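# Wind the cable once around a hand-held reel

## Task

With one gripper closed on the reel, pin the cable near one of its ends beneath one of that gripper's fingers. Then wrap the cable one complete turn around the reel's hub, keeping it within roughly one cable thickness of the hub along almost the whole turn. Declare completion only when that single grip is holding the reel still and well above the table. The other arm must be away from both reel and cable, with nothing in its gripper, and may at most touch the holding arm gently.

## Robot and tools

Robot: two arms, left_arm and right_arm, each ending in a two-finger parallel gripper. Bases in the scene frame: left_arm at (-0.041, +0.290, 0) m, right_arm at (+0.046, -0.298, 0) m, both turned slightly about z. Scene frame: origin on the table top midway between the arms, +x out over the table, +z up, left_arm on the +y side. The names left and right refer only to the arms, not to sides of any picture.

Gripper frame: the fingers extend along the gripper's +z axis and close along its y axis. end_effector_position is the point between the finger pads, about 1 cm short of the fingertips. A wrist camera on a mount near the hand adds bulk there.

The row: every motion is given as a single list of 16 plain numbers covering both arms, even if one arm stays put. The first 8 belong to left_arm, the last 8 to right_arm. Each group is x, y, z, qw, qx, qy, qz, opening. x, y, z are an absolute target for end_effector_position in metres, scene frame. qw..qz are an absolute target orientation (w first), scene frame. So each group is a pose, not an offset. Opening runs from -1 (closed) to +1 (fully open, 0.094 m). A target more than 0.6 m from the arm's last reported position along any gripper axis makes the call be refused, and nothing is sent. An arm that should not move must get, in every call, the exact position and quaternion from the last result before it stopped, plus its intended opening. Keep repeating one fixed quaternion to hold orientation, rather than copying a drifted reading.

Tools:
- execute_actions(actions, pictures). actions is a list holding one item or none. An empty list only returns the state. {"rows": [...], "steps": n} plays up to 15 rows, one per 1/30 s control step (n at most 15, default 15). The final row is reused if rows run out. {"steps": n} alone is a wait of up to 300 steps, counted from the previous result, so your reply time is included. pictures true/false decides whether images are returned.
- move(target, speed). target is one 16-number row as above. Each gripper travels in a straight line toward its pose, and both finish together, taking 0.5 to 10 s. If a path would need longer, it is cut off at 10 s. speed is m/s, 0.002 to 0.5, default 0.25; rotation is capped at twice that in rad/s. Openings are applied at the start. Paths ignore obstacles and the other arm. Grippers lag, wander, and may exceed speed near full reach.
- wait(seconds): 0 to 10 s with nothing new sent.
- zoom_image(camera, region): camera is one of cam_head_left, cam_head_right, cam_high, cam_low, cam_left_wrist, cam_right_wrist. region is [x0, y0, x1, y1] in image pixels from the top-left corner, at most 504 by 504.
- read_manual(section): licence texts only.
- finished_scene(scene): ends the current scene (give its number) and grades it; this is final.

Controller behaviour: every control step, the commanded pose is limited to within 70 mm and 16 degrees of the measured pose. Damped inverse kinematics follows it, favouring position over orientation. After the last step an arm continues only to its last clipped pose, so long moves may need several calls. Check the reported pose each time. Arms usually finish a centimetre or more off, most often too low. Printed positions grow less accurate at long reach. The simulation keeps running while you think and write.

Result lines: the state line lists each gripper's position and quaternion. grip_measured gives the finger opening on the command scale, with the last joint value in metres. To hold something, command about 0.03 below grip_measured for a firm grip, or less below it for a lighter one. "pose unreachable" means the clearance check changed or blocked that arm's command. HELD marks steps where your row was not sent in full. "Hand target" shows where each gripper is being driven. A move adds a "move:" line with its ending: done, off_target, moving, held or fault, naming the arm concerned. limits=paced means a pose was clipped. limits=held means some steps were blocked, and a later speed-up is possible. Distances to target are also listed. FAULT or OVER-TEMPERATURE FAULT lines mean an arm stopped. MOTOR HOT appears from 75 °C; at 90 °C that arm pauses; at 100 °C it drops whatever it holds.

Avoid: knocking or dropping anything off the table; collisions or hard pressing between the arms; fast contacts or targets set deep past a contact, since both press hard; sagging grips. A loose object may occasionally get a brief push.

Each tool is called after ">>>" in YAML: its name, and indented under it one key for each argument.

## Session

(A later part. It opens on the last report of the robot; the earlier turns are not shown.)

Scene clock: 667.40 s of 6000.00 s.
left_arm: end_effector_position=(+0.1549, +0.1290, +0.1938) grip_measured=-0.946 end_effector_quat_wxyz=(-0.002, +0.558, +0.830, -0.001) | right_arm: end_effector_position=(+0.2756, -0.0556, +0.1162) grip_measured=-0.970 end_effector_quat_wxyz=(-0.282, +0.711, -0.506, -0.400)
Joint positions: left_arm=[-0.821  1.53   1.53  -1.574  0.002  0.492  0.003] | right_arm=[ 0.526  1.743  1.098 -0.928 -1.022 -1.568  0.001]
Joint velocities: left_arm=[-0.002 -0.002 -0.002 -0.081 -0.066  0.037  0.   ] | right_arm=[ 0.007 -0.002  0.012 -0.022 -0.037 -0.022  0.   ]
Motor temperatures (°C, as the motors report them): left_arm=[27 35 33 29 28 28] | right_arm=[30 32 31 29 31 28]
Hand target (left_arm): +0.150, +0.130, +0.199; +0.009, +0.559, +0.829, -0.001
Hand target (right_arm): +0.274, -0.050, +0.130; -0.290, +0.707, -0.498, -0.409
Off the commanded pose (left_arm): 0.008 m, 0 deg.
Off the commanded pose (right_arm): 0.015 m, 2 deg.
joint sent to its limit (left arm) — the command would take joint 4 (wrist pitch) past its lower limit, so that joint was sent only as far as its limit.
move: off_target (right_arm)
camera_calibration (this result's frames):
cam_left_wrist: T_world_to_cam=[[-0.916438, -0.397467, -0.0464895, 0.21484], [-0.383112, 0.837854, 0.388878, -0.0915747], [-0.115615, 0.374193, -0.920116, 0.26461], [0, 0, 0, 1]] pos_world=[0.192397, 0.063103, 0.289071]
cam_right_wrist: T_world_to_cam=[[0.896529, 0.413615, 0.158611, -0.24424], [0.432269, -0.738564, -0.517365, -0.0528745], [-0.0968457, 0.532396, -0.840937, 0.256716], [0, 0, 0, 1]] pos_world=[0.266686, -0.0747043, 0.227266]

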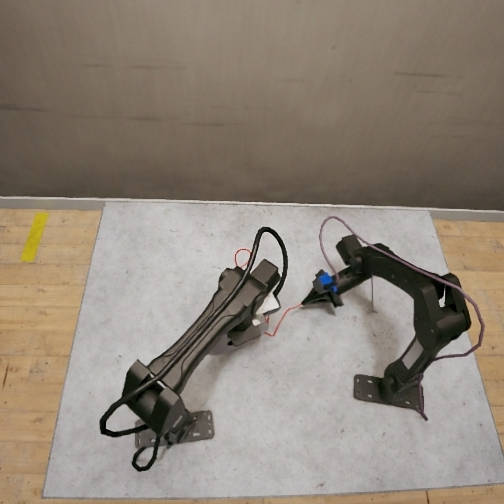

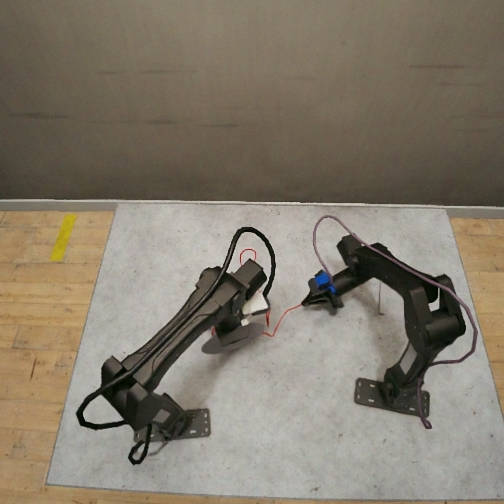

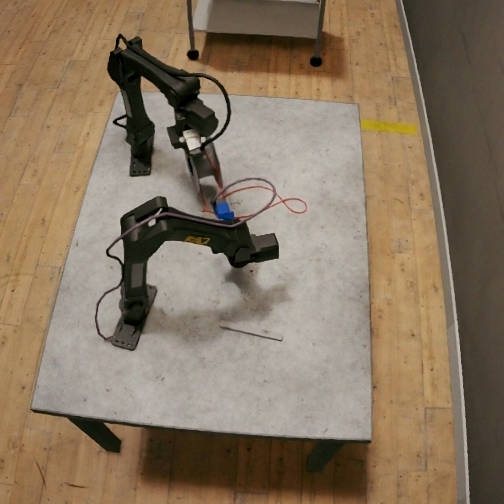

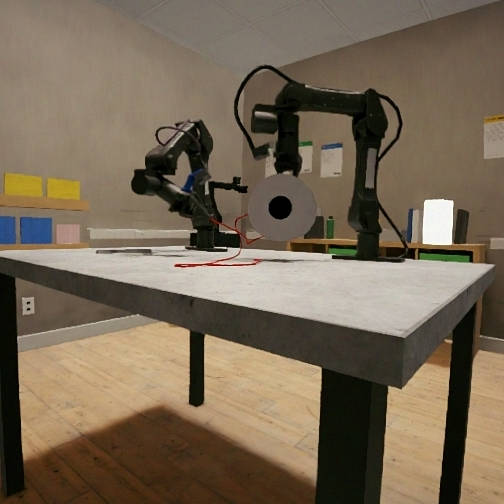

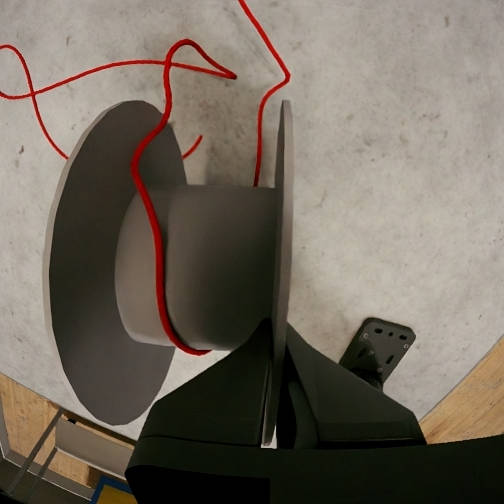

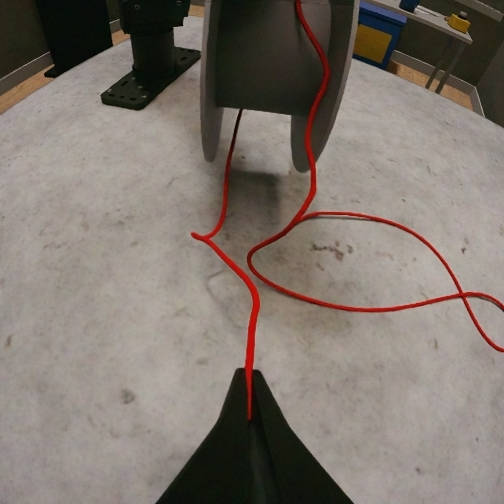

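>>> move:
  target: [0.158,0.125,0.138,0,0.56,0.83,0,-1,0.275,-0.055,0.11,0.29,-0.71,0.5,0.41,-1]
  speed: 0.04

>>> move:
  target: [0.158,0.125,0.138,0,0.56,0.83,0,-0.5,0.275,-0.055,0.11,0.29,-0.71,0.5,0.41,-1]

>>> move:
  target: [0.158,0.15,0.21,0,0.56,0.83,0,-0.5,0.275,-0.055,0.13,0.29,-0.71,0.5,0.41,-1]
  speed: 0.1

Scene clock: 672.63 s of 6000.00 s.
left_arm: end_effector_position=(+0.1546, +0.1290, +0.1431) grip_measured=-0.946 end_effector_quat_wxyz=(-0.016, +0.557, +0.830, +0.000) | right_arm: end_effector_position=(+0.2790, -0.0547, +0.1158) grip_measured=-0.970 end_effector_quat_wxyz=(-0.292, +0.718, -0.496, -0.391)
Joint positions: left_arm=[-0.821  1.53   1.326 -1.399  0.003  0.491  0.003] | right_arm=[ 0.526  1.743  1.098 -0.907 -1.019 -1.585  0.001]
Joint velocities: left_arm=[-0.012 -0.007 -0.002 -0.037 -0.037  0.037 -0.001] | right_arm=[-0.022 -0.002 -0.007  0.022 -0.007 -0.007 -0.001]
Motor temperatures (°C, as the motors report them): left_arm=[27 35 33 29 28 28] | right_arm=[30 32 31 29 31 28]
Hand target (left_arm): +0.158, +0.125, +0.138; -0.001, +0.559, +0.829, -0.000
Hand target (right_arm): +0.275, -0.055, +0.110; -0.289, +0.708, -0.499, -0.408
Off the commanded pose (left_arm): 0.007 m, 2 deg.
Off the commanded pose (right_arm): 0.007 m, 2 deg.
move: done
camera_calibration (this result's frames):
cam_left_wrist: T_world_to_cam=[[-0.917032, -0.39747, -0.0326929, 0.210407], [-0.374619, 0.830383, 0.412461, -0.0756761], [-0.136794, 0.390488, -0.910388, 0.217742], [0, 0, 0, 1]] pos_world=[0.194386, 0.0614449, 0.236322]
cam_right_wrist: T_world_to_cam=[[0.886797, 0.419805, 0.193275, -0.248556], [0.456438, -0.729951, -0.50876, -0.0611222], [-0.0724994, 0.539385, -0.838933, 0.24959], [0, 0, 0, 1]] pos_world=[0.266413, -0.0748961, 0.226333]

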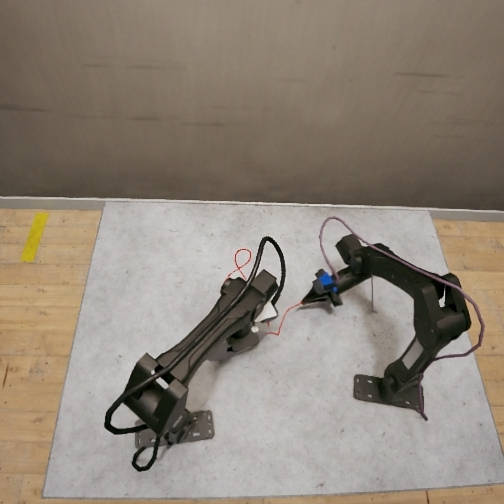

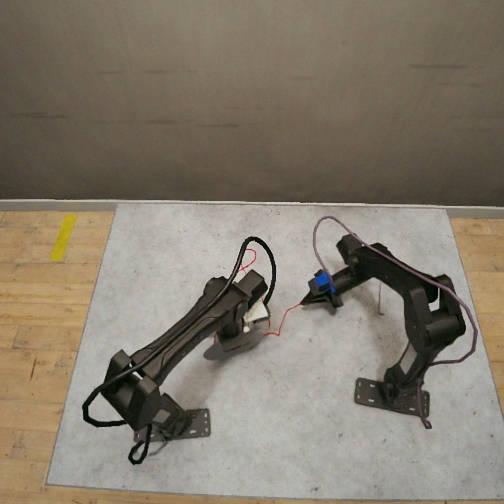

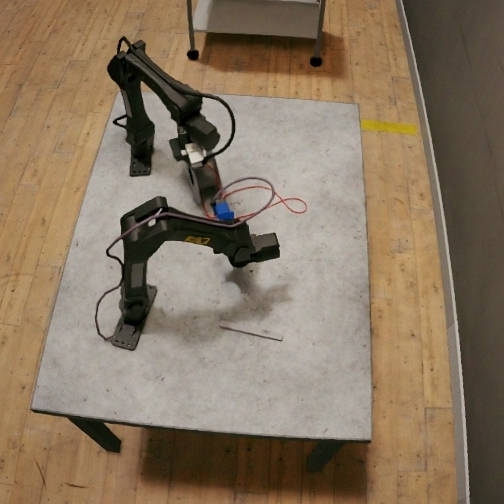

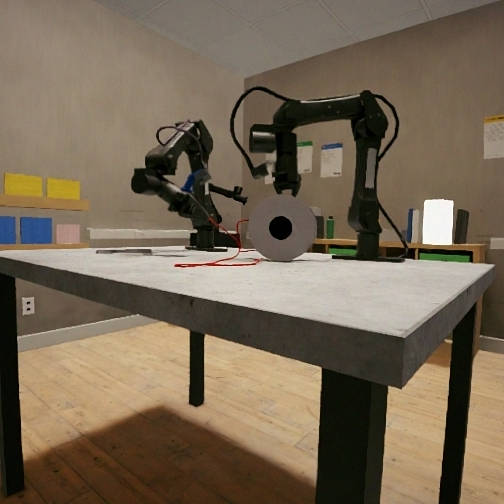

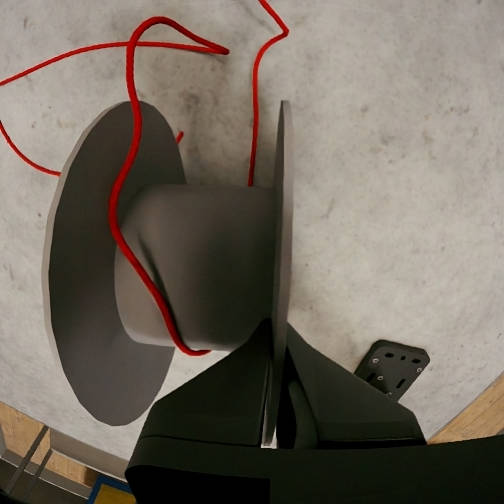

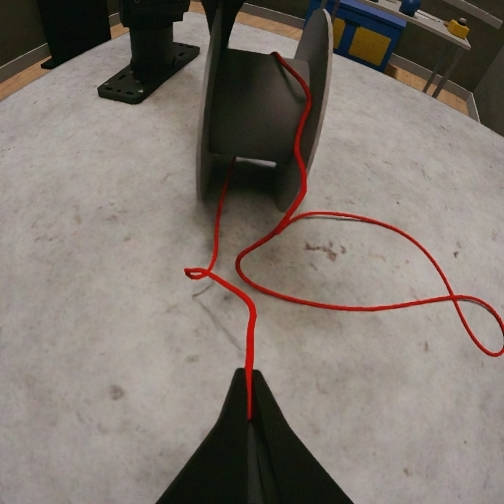

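Scene clock: 673.33 s of 6000.00 s.
left_arm: end_effector_position=(+0.1595, +0.1250, +0.1409) grip_measured=-0.503 end_effector_quat_wxyz=(-0.004, +0.557, +0.830, -0.001) | right_arm: end_effector_position=(+0.2792, -0.0547, +0.1157) grip_measured=-0.970 end_effector_quat_wxyz=(-0.292, +0.719, -0.496, -0.390)
Joint positions: left_arm=[-0.821  1.53   1.317 -1.366  0.003  0.491  0.023] | right_arm=[ 0.526  1.743  1.098 -0.906 -1.018 -1.586  0.001]
Joint velocities: left_arm=[ 0.002  0.012 -0.007  0.022 -0.037 -0.007 -0.001] | right_arm=[ 0.017 -0.002 -0.022 -0.037  0.051  0.051  0.   ]
Motor temperatures (°C, as the motors report them): left_arm=[27 35 33 29 28 28] | right_arm=[30 32 31 29 31 28]
Hand target (left_arm): +0.158, +0.125, +0.138; -0.000, +0.559, +0.829, -0.000
Hand target (right_arm): +0.275, -0.055, +0.110; -0.289, +0.708, -0.499, -0.408
Off the commanded pose (left_arm): 0.003 m, 1 deg.
Off the commanded pose (right_arm): 0.007 m, 3 deg.
move: off_target (right_arm)
camera_calibration (this result's frames):
cam_left_wrist: T_world_to_cam=[[-0.916288, -0.398087, -0.0440874, 0.214763], [-0.382418, 0.836839, 0.391737, -0.0662176], [-0.119051, 0.375803, -0.919021, 0.21816], [0, 0, 0, 1]] pos_world=[0.197434, 0.0589224, 0.235902]
cam_right_wrist: T_world_to_cam=[[0.886401, 0.420015, 0.194629, -0.248747], [0.457406, -0.729987, -0.507837, -0.0616545], [-0.0712229, 0.539172, -0.839179, 0.249174], [0, 0, 0, 1]] pos_world=[0.266438, -0.0748768, 0.226204]

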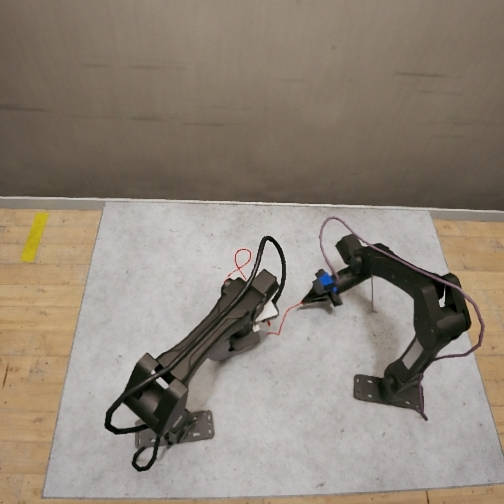

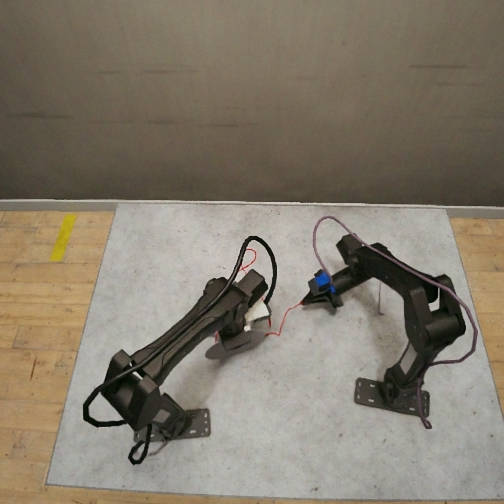

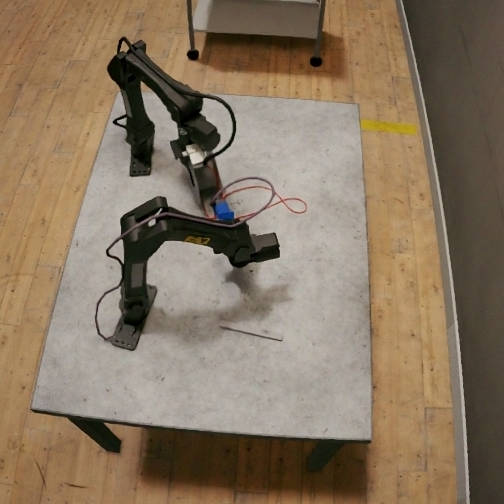

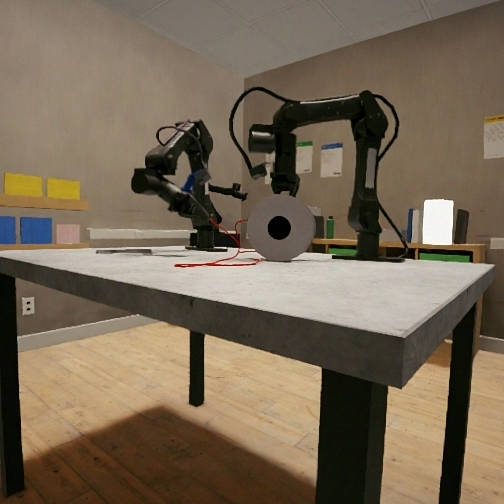

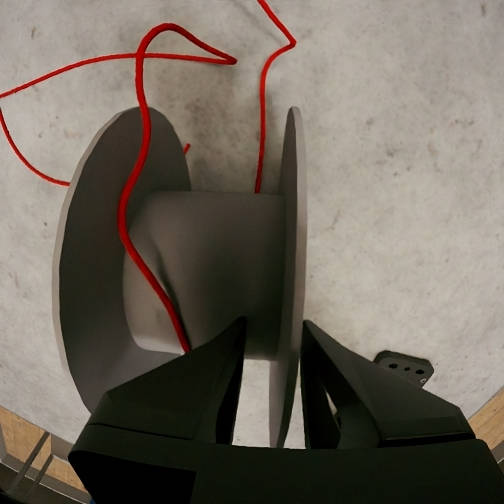

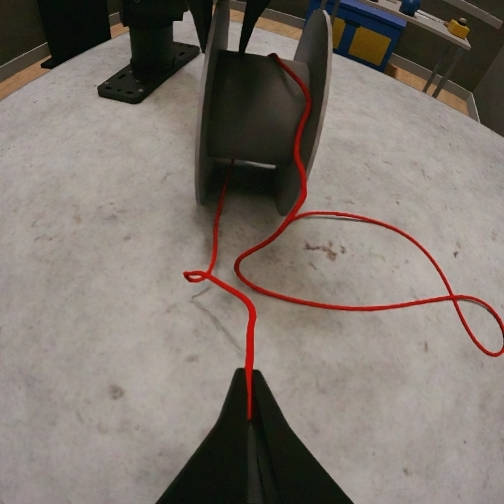

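Scene clock: 674.47 s of 6000.00 s.
left_arm: end_effector_position=(+0.1570, +0.1479, +0.1988) grip_measured=-0.503 end_effector_quat_wxyz=(+0.017, +0.561, +0.828, -0.001) | right_arm: end_effector_position=(+0.2711, -0.0575, +0.1159) grip_measured=-0.970 end_effector_quat_wxyz=(-0.274, +0.711, -0.506, -0.404)
Joint positions: left_arm=[-0.757  1.463  1.488 -1.561  0.001  0.564  0.023] | right_arm=[ 0.526  1.743  1.098 -0.958 -1.019 -1.586  0.001]
Joint velocities: left_arm=[-0.007 -0.002  0.007  0.051 -0.081  0.022 -0.001] | right_arm=[ 0.002 -0.012  0.007  0.066 -0.051  0.066 -0.001]
Motor temperatures (°C, as the motors report them): left_arm=[27 35 33 29 28 28] | right_arm=[30 32 31 29 31 28]
Hand target (left_arm): +0.158, +0.150, +0.209; +0.032, +0.559, +0.828, -0.001
Hand target (right_arm): +0.275, -0.055, +0.130; -0.290, +0.708, -0.499, -0.408
Off the commanded pose (left_arm): 0.011 m, 2 deg.
Off the commanded pose (right_arm): 0.015 m, 2 deg.
joint sent to its limit (left arm) — the command would take joint 4 (wrist pitch) past its lower limit, so that joint was sent only as far as its limit.
move: off_target (left_arm, right_arm)
camera_calibration (this result's frames):
cam_left_wrist: T_world_to_cam=[[-0.917542, -0.392053, -0.0664129, 0.227846], [-0.388618, 0.848759, 0.358587, -0.103268], [-0.0842165, 0.354828, -0.931131, 0.262479], [0, 0, 0, 1]] pos_world=[0.191031, 0.0838423, 0.296564]
cam_right_wrist: T_world_to_cam=[[0.894786, 0.422812, 0.143487, -0.236621], [0.431976, -0.738483, -0.517726, -0.0523239], [-0.112938, 0.525237, -0.843429, 0.261235], [0, 0, 0, 1]] pos_world=[0.263831, -0.0758041, 0.227196]

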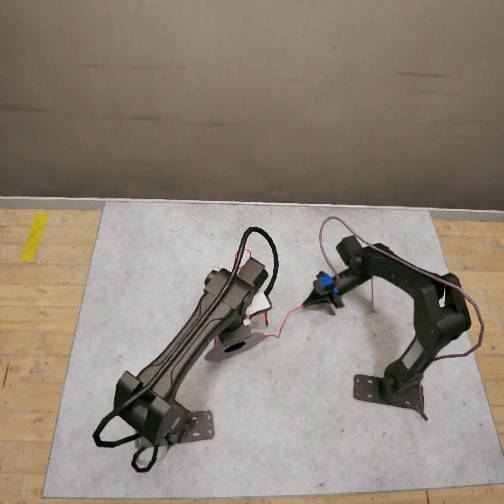

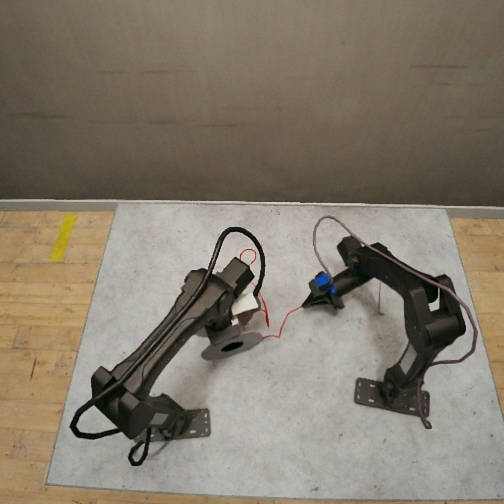

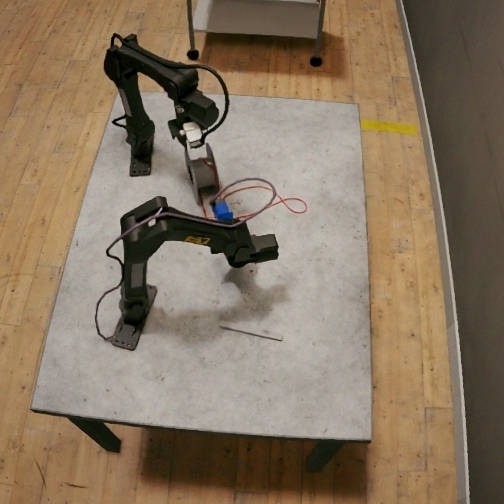

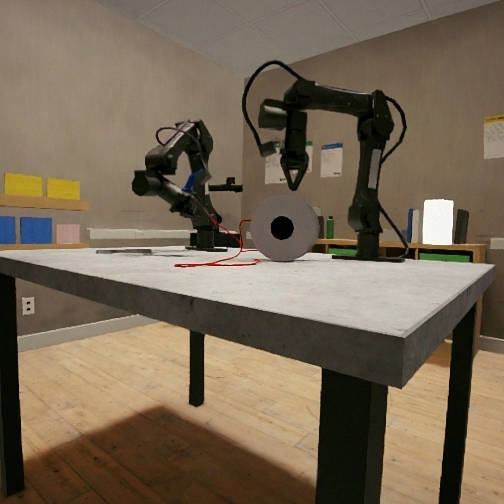

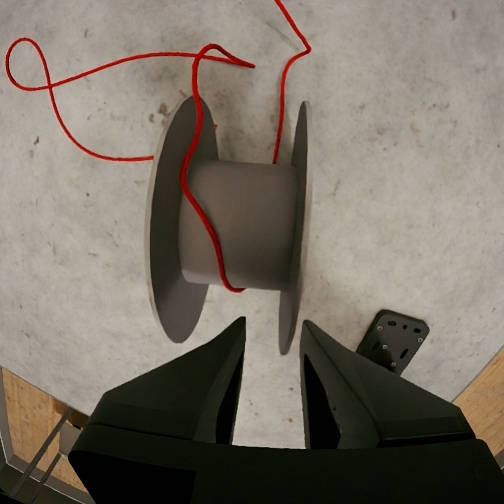

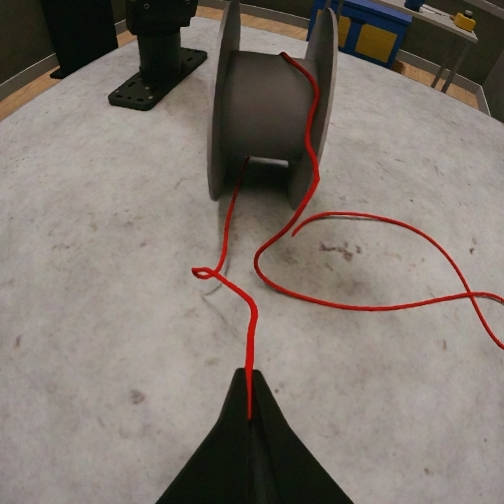

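>>> move:
  target: [0.17,0.2,0.23,0.505,0.444,0.658,-0.341,0,0.275,-0.055,0.13,0.29,-0.71,0.5,0.41,-1]

>>> move:
  target: [0.17,0.2,0.23,0.505,0.444,0.658,-0.341,0,0.235,0.02,0.25,0.35,-0.65,0.455,0.5,-1]
  speed: 0.07

Scene clock: 685.27 s of 6000.00 s.
left_arm: end_effector_position=(+0.1728, +0.2021, +0.2312) grip_measured=-0.003 end_effector_quat_wxyz=(+0.505, +0.457, +0.655, -0.328) | right_arm: end_effector_position=(+0.2707, -0.0577, +0.1158) grip_measured=-0.970 end_effector_quat_wxyz=(-0.273, +0.711, -0.507, -0.404)
Joint positions: left_arm=[ 0.308  1.209  0.904 -1.451  1.287  1.796  0.047] | right_arm=[ 0.526  1.743  1.098 -0.961 -1.018 -1.586  0.001]
Joint velocities: left_arm=[-0.012  0.012 -0.002 -0.007  0.037  0.095 -0.001] | right_arm=[ 0.002 -0.007  0.002 -0.022  0.022 -0.007  0.   ]
Motor temperatures (°C, as the motors report them): left_arm=[27 35 33 29 28 28] | right_arm=[29 32 32 29 31 28]
Hand target (left_arm): +0.173, +0.203, +0.233; +0.508, +0.443, +0.656, -0.339
Hand target (right_arm): +0.275, -0.055, +0.130; -0.289, +0.708, -0.499, -0.408
Off the commanded pose (left_arm): 0.004 m, 2 deg.
Off the commanded pose (right_arm): 0.015 m, 2 deg.
move: off_target (right_arm)
camera_calibration (this result's frames):
cam_left_wrist: T_world_to_cam=[[-0.908944, -0.416243, -0.0237351, 0.259267], [-0.243487, 0.576188, -0.780206, 0.138593], [0.338431, -0.703384, -0.625072, 0.344817], [0, 0, 0, 1]] pos_world=[0.152708, 0.270601, 0.32982]
cam_right_wrist: T_world_to_cam=[[0.895097, 0.423062, 0.14078, -0.235922], [0.430821, -0.739301, -0.51752, -0.052122], [-0.114864, 0.523882, -0.844011, 0.261728], [0, 0, 0, 1]] pos_world=[0.263691, -0.0758391, 0.22714]

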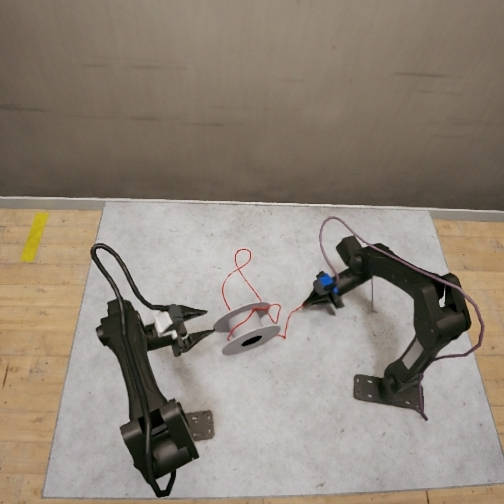

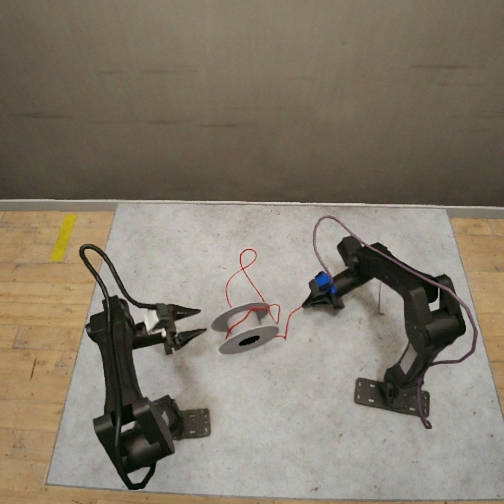

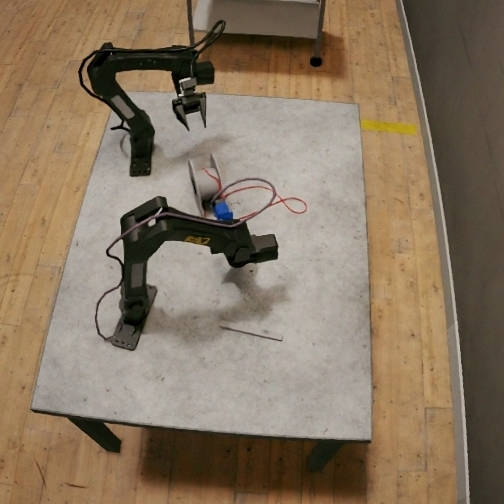

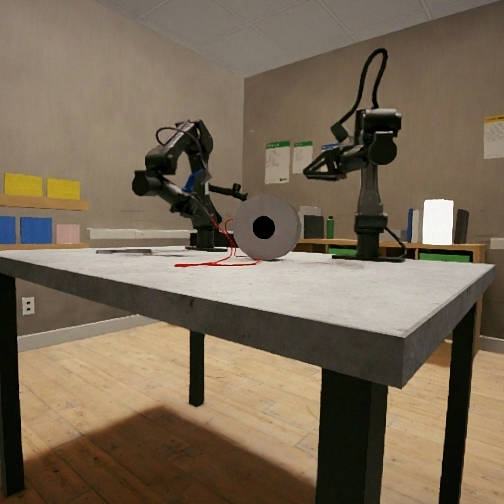

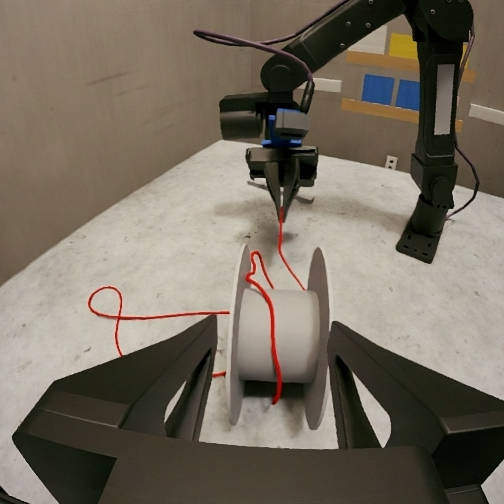

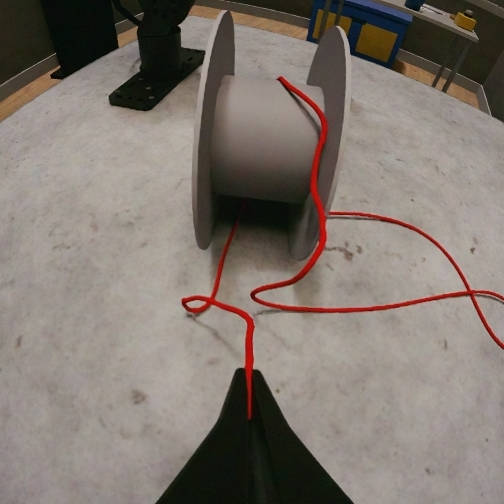

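Scene clock: 688.27 s of 6000.00 s.
left_arm: end_effector_position=(+0.1725, +0.2022, +0.2305) grip_measured=-0.003 end_effector_quat_wxyz=(+0.502, +0.456, +0.657, -0.329) | right_arm: end_effector_position=(+0.2422, +0.0195, +0.2447) grip_measured=-0.970 end_effector_quat_wxyz=(-0.354, +0.647, -0.466, -0.489)
Joint positions: left_arm=[ 0.308  1.209  0.904 -1.452  1.283  1.791  0.047] | right_arm=[ 0.74   1.494  1.117 -0.512 -1.214 -0.858  0.001]
Joint velocities: left_arm=[-0.007  0.002  0.002 -0.051 -0.007 -0.051  0.001] | right_arm=[-0.012 -0.002 -0.002 -0.051 -0.007 -0.007  0.001]
Motor temperatures (°C, as the motors report them): left_arm=[27 35 33 29 28 28] | right_arm=[29 32 32 29 31 28]
Hand target (left_arm): +0.170, +0.200, +0.230; +0.505, +0.444, +0.658, -0.341
Hand target (right_arm): +0.233, +0.019, +0.252; -0.353, +0.647, -0.455, -0.500
Off the commanded pose (left_arm): 0.003 m, 2 deg.
Off the commanded pose (right_arm): 0.009 m, 2 deg.
move: done
camera_calibration (this result's frames):
cam_left_wrist: T_world_to_cam=[[-0.908832, -0.41675, -0.0185598, 0.257961], [-0.248906, 0.577433, -0.777572, 0.137998], [0.33477, -0.702062, -0.62852, 0.345707], [0, 0, 0, 1]] pos_world=[0.153059, 0.270528, 0.329374]
cam_right_wrist: T_world_to_cam=[[0.916773, 0.354581, 0.183846, -0.275655], [0.37007, -0.580943, -0.72495, 0.146292], [-0.150249, 0.732651, -0.663813, 0.287249], [0, 0, 0, 1]] pos_world=[0.241734, -0.0277238, 0.347413]

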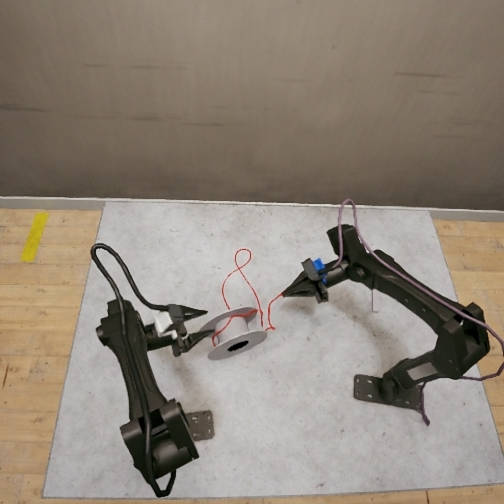

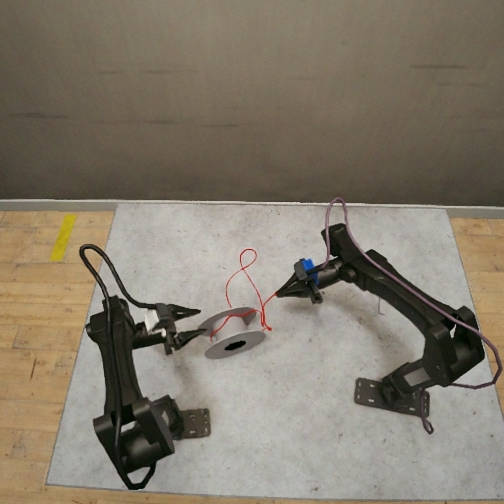

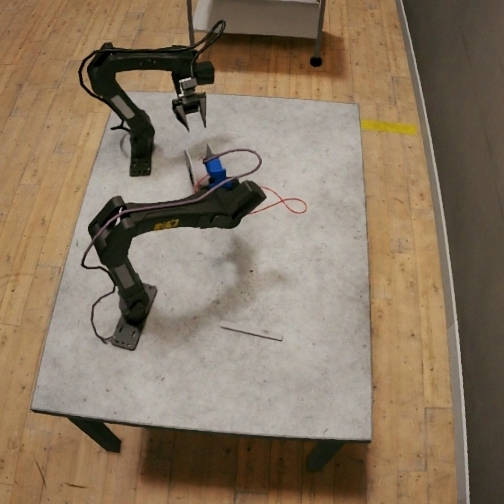

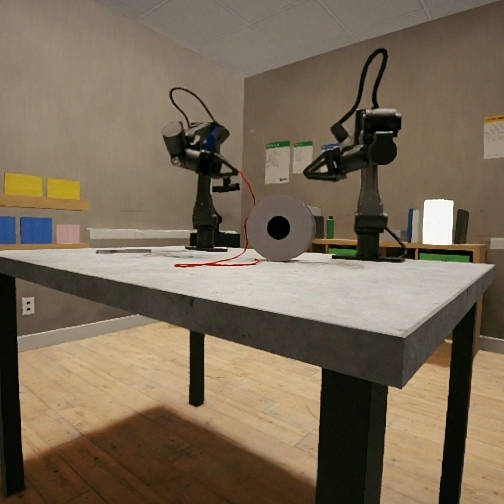

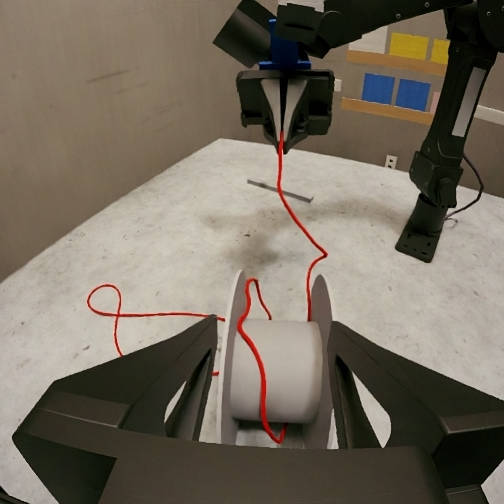

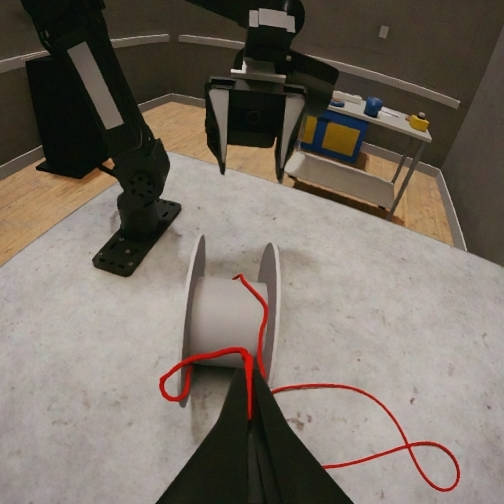

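>>> move:
  target: [0.229,0.055,0.205,0.505,0.444,0.658,-0.341,0,0.235,0.02,0.25,0.35,-0.65,0.455,0.5,-1]
  speed: 0.06

Scene clock: 693.73 s of 6000.00 s.
left_arm: end_effector_position=(+0.2256, +0.0547, +0.2086) grip_measured=-0.003 end_effector_quat_wxyz=(+0.505, +0.449, +0.655, -0.339) | right_arm: end_effector_position=(+0.2425, +0.0196, +0.2448) grip_measured=-0.970 end_effector_quat_wxyz=(-0.356, +0.649, -0.463, -0.487)
Joint positions: left_arm=[-0.491  1.145  0.592  0.171  0.795  0.289  0.047] | right_arm=[ 0.74   1.494  1.117 -0.51  -1.214 -0.866  0.001]
Joint velocities: left_arm=[-0.007 -0.002  0.002 -0.007  0.095  0.022 -0.001] | right_arm=[ 0.012 -0.002 -0.007 -0.007  0.066 -0.051  0.   ]
Motor temperatures (°C, as the motors report them): left_arm=[27 34 33 30 28 28] | right_arm=[29 32 32 29 31 28]
Hand target (left_arm): +0.224, +0.052, +0.203; +0.498, +0.449, +0.658, -0.343
Hand target (right_arm): +0.235, +0.020, +0.250; -0.350, +0.649, -0.455, -0.500
Off the commanded pose (left_arm): 0.005 m, 1 deg.
Off the commanded pose (right_arm): 0.009 m, 2 deg.
move: done
camera_calibration (this result's frames):
cam_left_wrist: T_world_to_cam=[[-0.90923, -0.416291, -0.00183704, 0.240884], [-0.254545, 0.559438, -0.788819, 0.223924], [0.329406, -0.71675, -0.614623, 0.20972], [0, 0, 0, 1]] pos_world=[0.206935, 0.125322, 0.305977]
cam_right_wrist: T_world_to_cam=[[0.914469, 0.355465, 0.193365, -0.277775], [0.377674, -0.578176, -0.723239, 0.144006], [-0.145287, 0.734409, -0.662974, 0.28582], [0, 0, 0, 1]] pos_world=[0.241156, -0.0279084, 0.347354]

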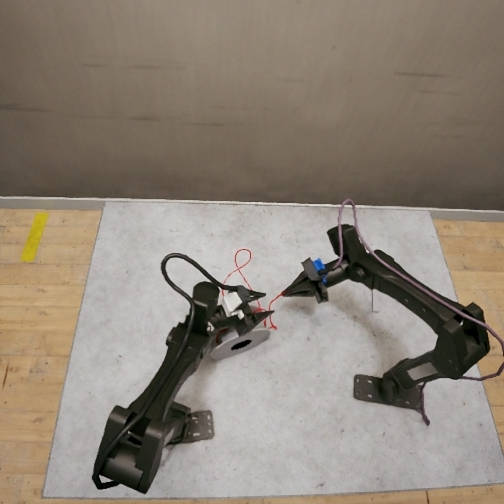

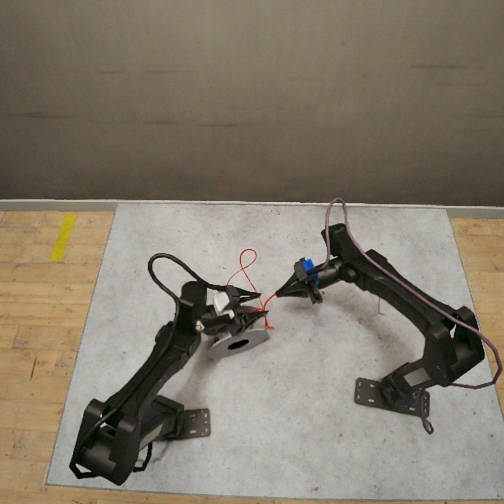

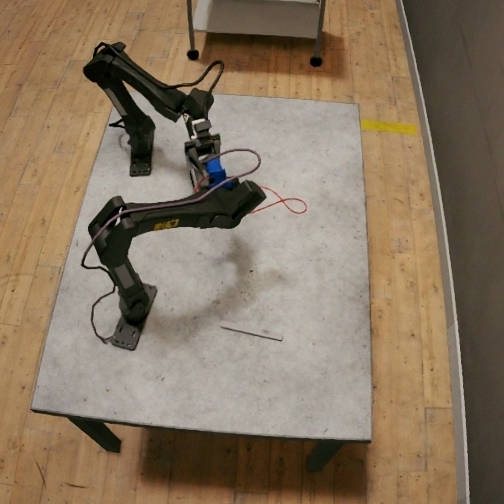

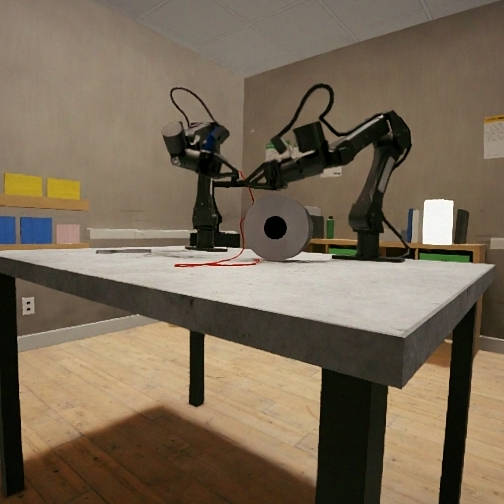

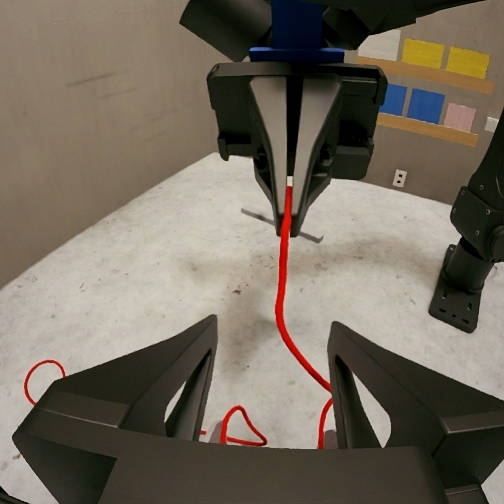

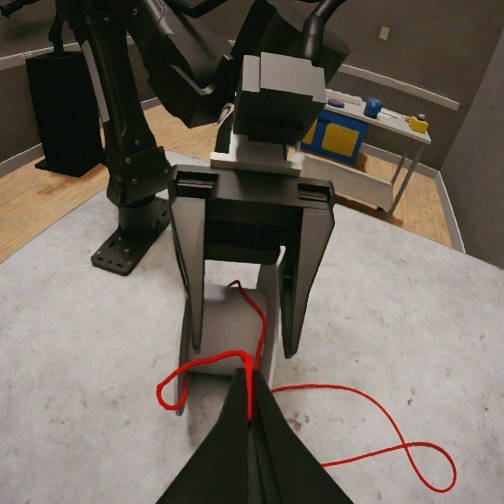

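Move the right forward ~3.5 cm and up slightly.

>>> move:
  target: [0.229,0.055,0.205,0.505,0.444,0.658,-0.341,0,0.226,0.055,0.258,0.35,-0.65,0.455,0.5,-1]
  speed: 0.03

>>> move:
  target: [0.229,0.055,0.205,0.505,0.444,0.658,-0.341,-1,0.226,0.055,0.258,0.35,-0.65,0.455,0.5,-1]

Scene clock: 698.20 s of 6000.00 s.
left_arm: end_effector_position=(+0.2272, +0.0542, +0.2125) grip_measured=-0.003 end_effector_quat_wxyz=(+0.512, +0.448, +0.650, -0.338) | right_arm: end_effector_position=(+0.2273, +0.0518, +0.2573) grip_measured=-0.970 end_effector_quat_wxyz=(-0.353, +0.648, -0.455, -0.498)
Joint positions: left_arm=[-0.491  1.145  0.592  0.193  0.793  0.282  0.047] | right_arm=[ 0.851  1.494  1.117 -0.318 -1.164 -0.658  0.001]
Joint velocities: left_arm=[-0.007 -0.017 -0.007 -0.022 -0.051  0.007 -0.   ] | right_arm=[ 0.017 -0.007 -0.002 -0.022 -0.051  0.022 -0.   ]
Motor temperatures (°C, as the motors report them): left_arm=[27 34 33 31 28 28] | right_arm=[29 32 32 29 31 28]
Hand target (left_arm): +0.229, +0.055, +0.205; +0.505, +0.444, +0.658, -0.341
Hand target (right_arm): +0.226, +0.055, +0.259; -0.351, +0.648, -0.454, -0.501
Off the commanded pose (left_arm): 0.008 m, 1 deg.
Off the commanded pose (right_arm): 0.003 m, 0 deg.
move: done
camera_calibration (this result's frames):
cam_left_wrist: T_world_to_cam=[[-0.907893, -0.419081, -0.010043, 0.243766], [-0.245391, 0.550731, -0.797796, 0.227973], [0.339872, -0.721849, -0.602844, 0.206651], [0, 0, 0, 1]] pos_world=[0.207021, 0.125777, 0.308903]
cam_right_wrist: T_world_to_cam=[[0.909013, 0.372134, 0.187649, -0.275871], [0.380938, -0.559237, -0.736302, 0.179097], [-0.169062, 0.74079, -0.650114, 0.270015], [0, 0, 0, 1]] pos_world=[0.228195, 0.00279457, 0.359177]

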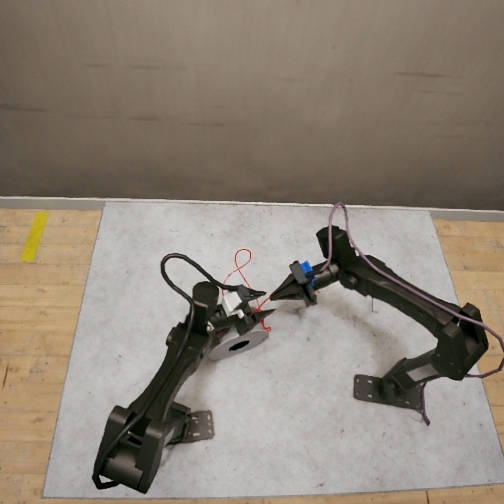

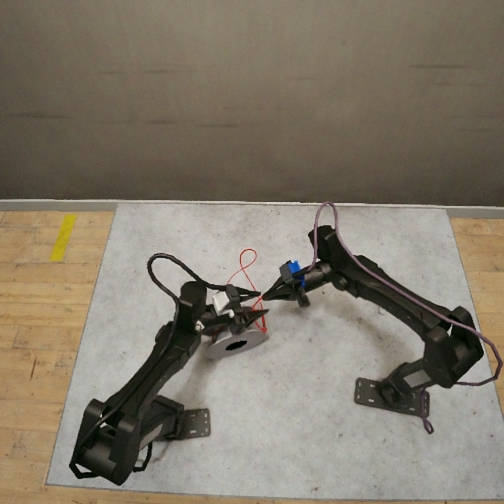

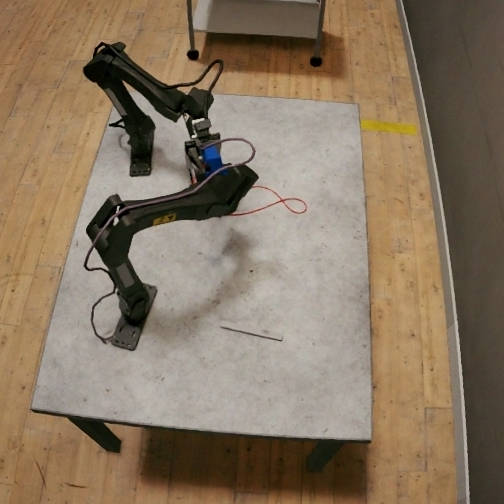

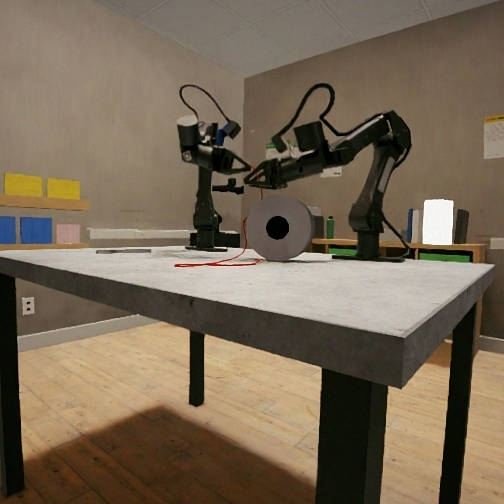

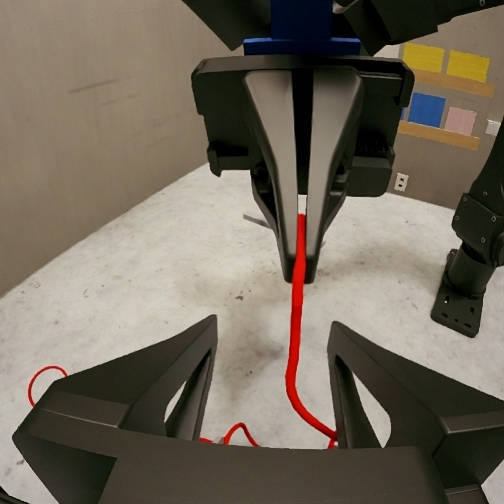

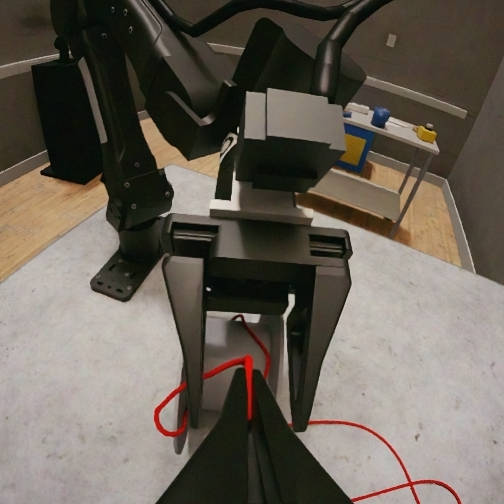

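Scene clock: 698.90 s of 6000.00 s.
left_arm: end_effector_position=(+0.2272, +0.0542, +0.2125) grip_measured=-0.970 end_effector_quat_wxyz=(+0.512, +0.448, +0.650, -0.338) | right_arm: end_effector_position=(+0.2280, +0.0520, +0.2571) grip_measured=-0.970 end_effector_quat_wxyz=(-0.354, +0.648, -0.456, -0.497)
Joint positions: left_arm=[-0.491  1.145  0.592  0.193  0.793  0.282  0.001] | right_arm=[ 0.851  1.494  1.117 -0.317 -1.159 -0.658  0.001]
Joint velocities: left_arm=[ 0.022 -0.007 -0.017  0.022  0.007 -0.066 -0.001] | right_arm=[ 0.012  0.002 -0.007  0.007 -0.007  0.081 -0.001]
Motor temperatures (°C, as the motors report them): left_arm=[27 34 33 31 28 28] | right_arm=[29 32 32 29 31 28]
Hand target (left_arm): +0.229, +0.055, +0.205; +0.505, +0.444, +0.658, -0.341
Hand target (right_arm): +0.226, +0.055, +0.258; -0.350, +0.649, -0.454, -0.500
Off the commanded pose (left_arm): 0.008 m, 1 deg.
Off the commanded pose (right_arm): 0.004 m, 1 deg.
move: done
camera_calibration (this result's frames):
cam_left_wrist: T_world_to_cam=[[-0.907893, -0.419081, -0.010043, 0.243766], [-0.245391, 0.550731, -0.797796, 0.227973], [0.339872, -0.721849, -0.602844, 0.206651], [0, 0, 0, 1]] pos_world=[0.207021, 0.125777, 0.308903]
cam_right_wrist: T_world_to_cam=[[0.90967, 0.369422, 0.189807, -0.277092], [0.381229, -0.561333, -0.734554, 0.178317], [-0.164816, 0.740562, -0.651462, 0.269218], [0, 0, 0, 1]] pos_world=[0.228454, 0.00308695, 0.358963]

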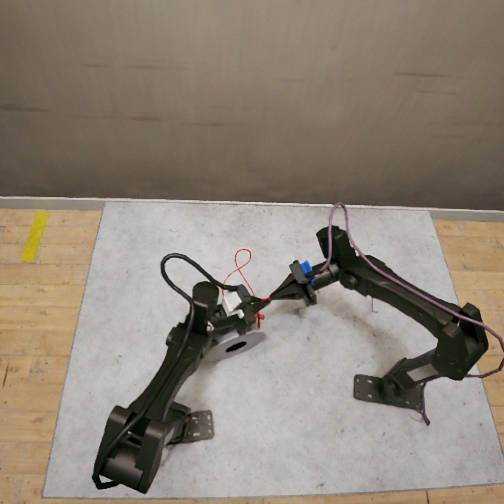

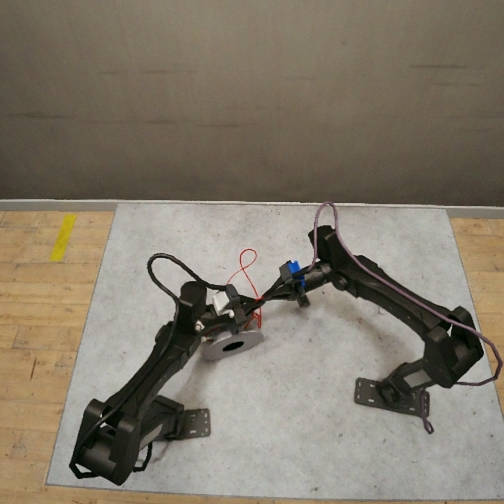

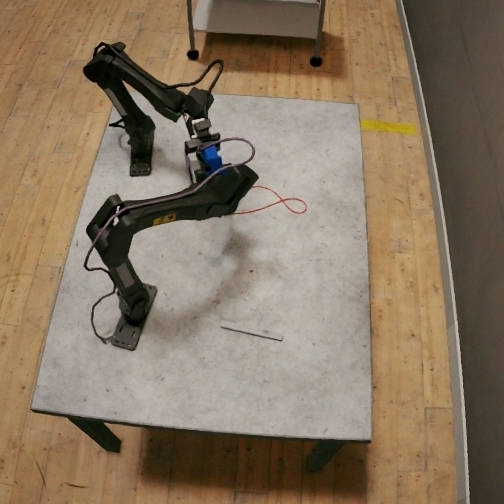

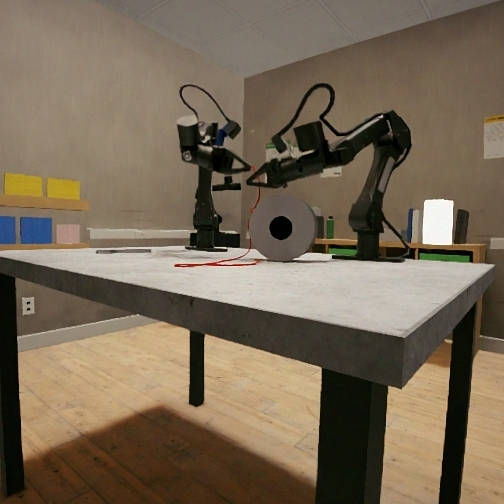

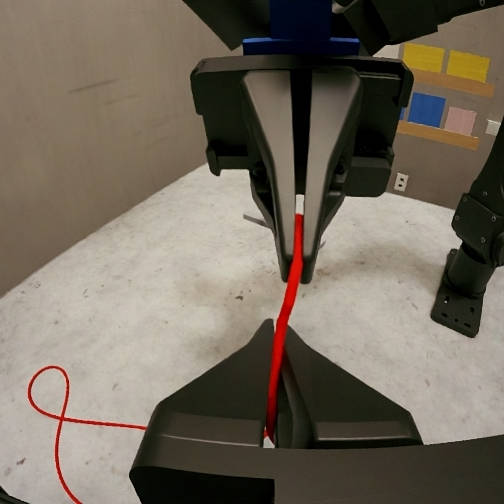

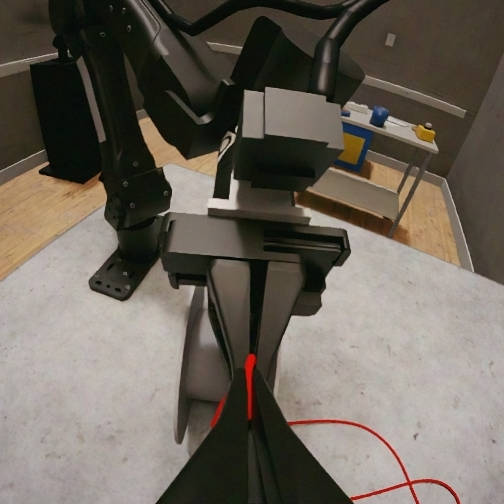

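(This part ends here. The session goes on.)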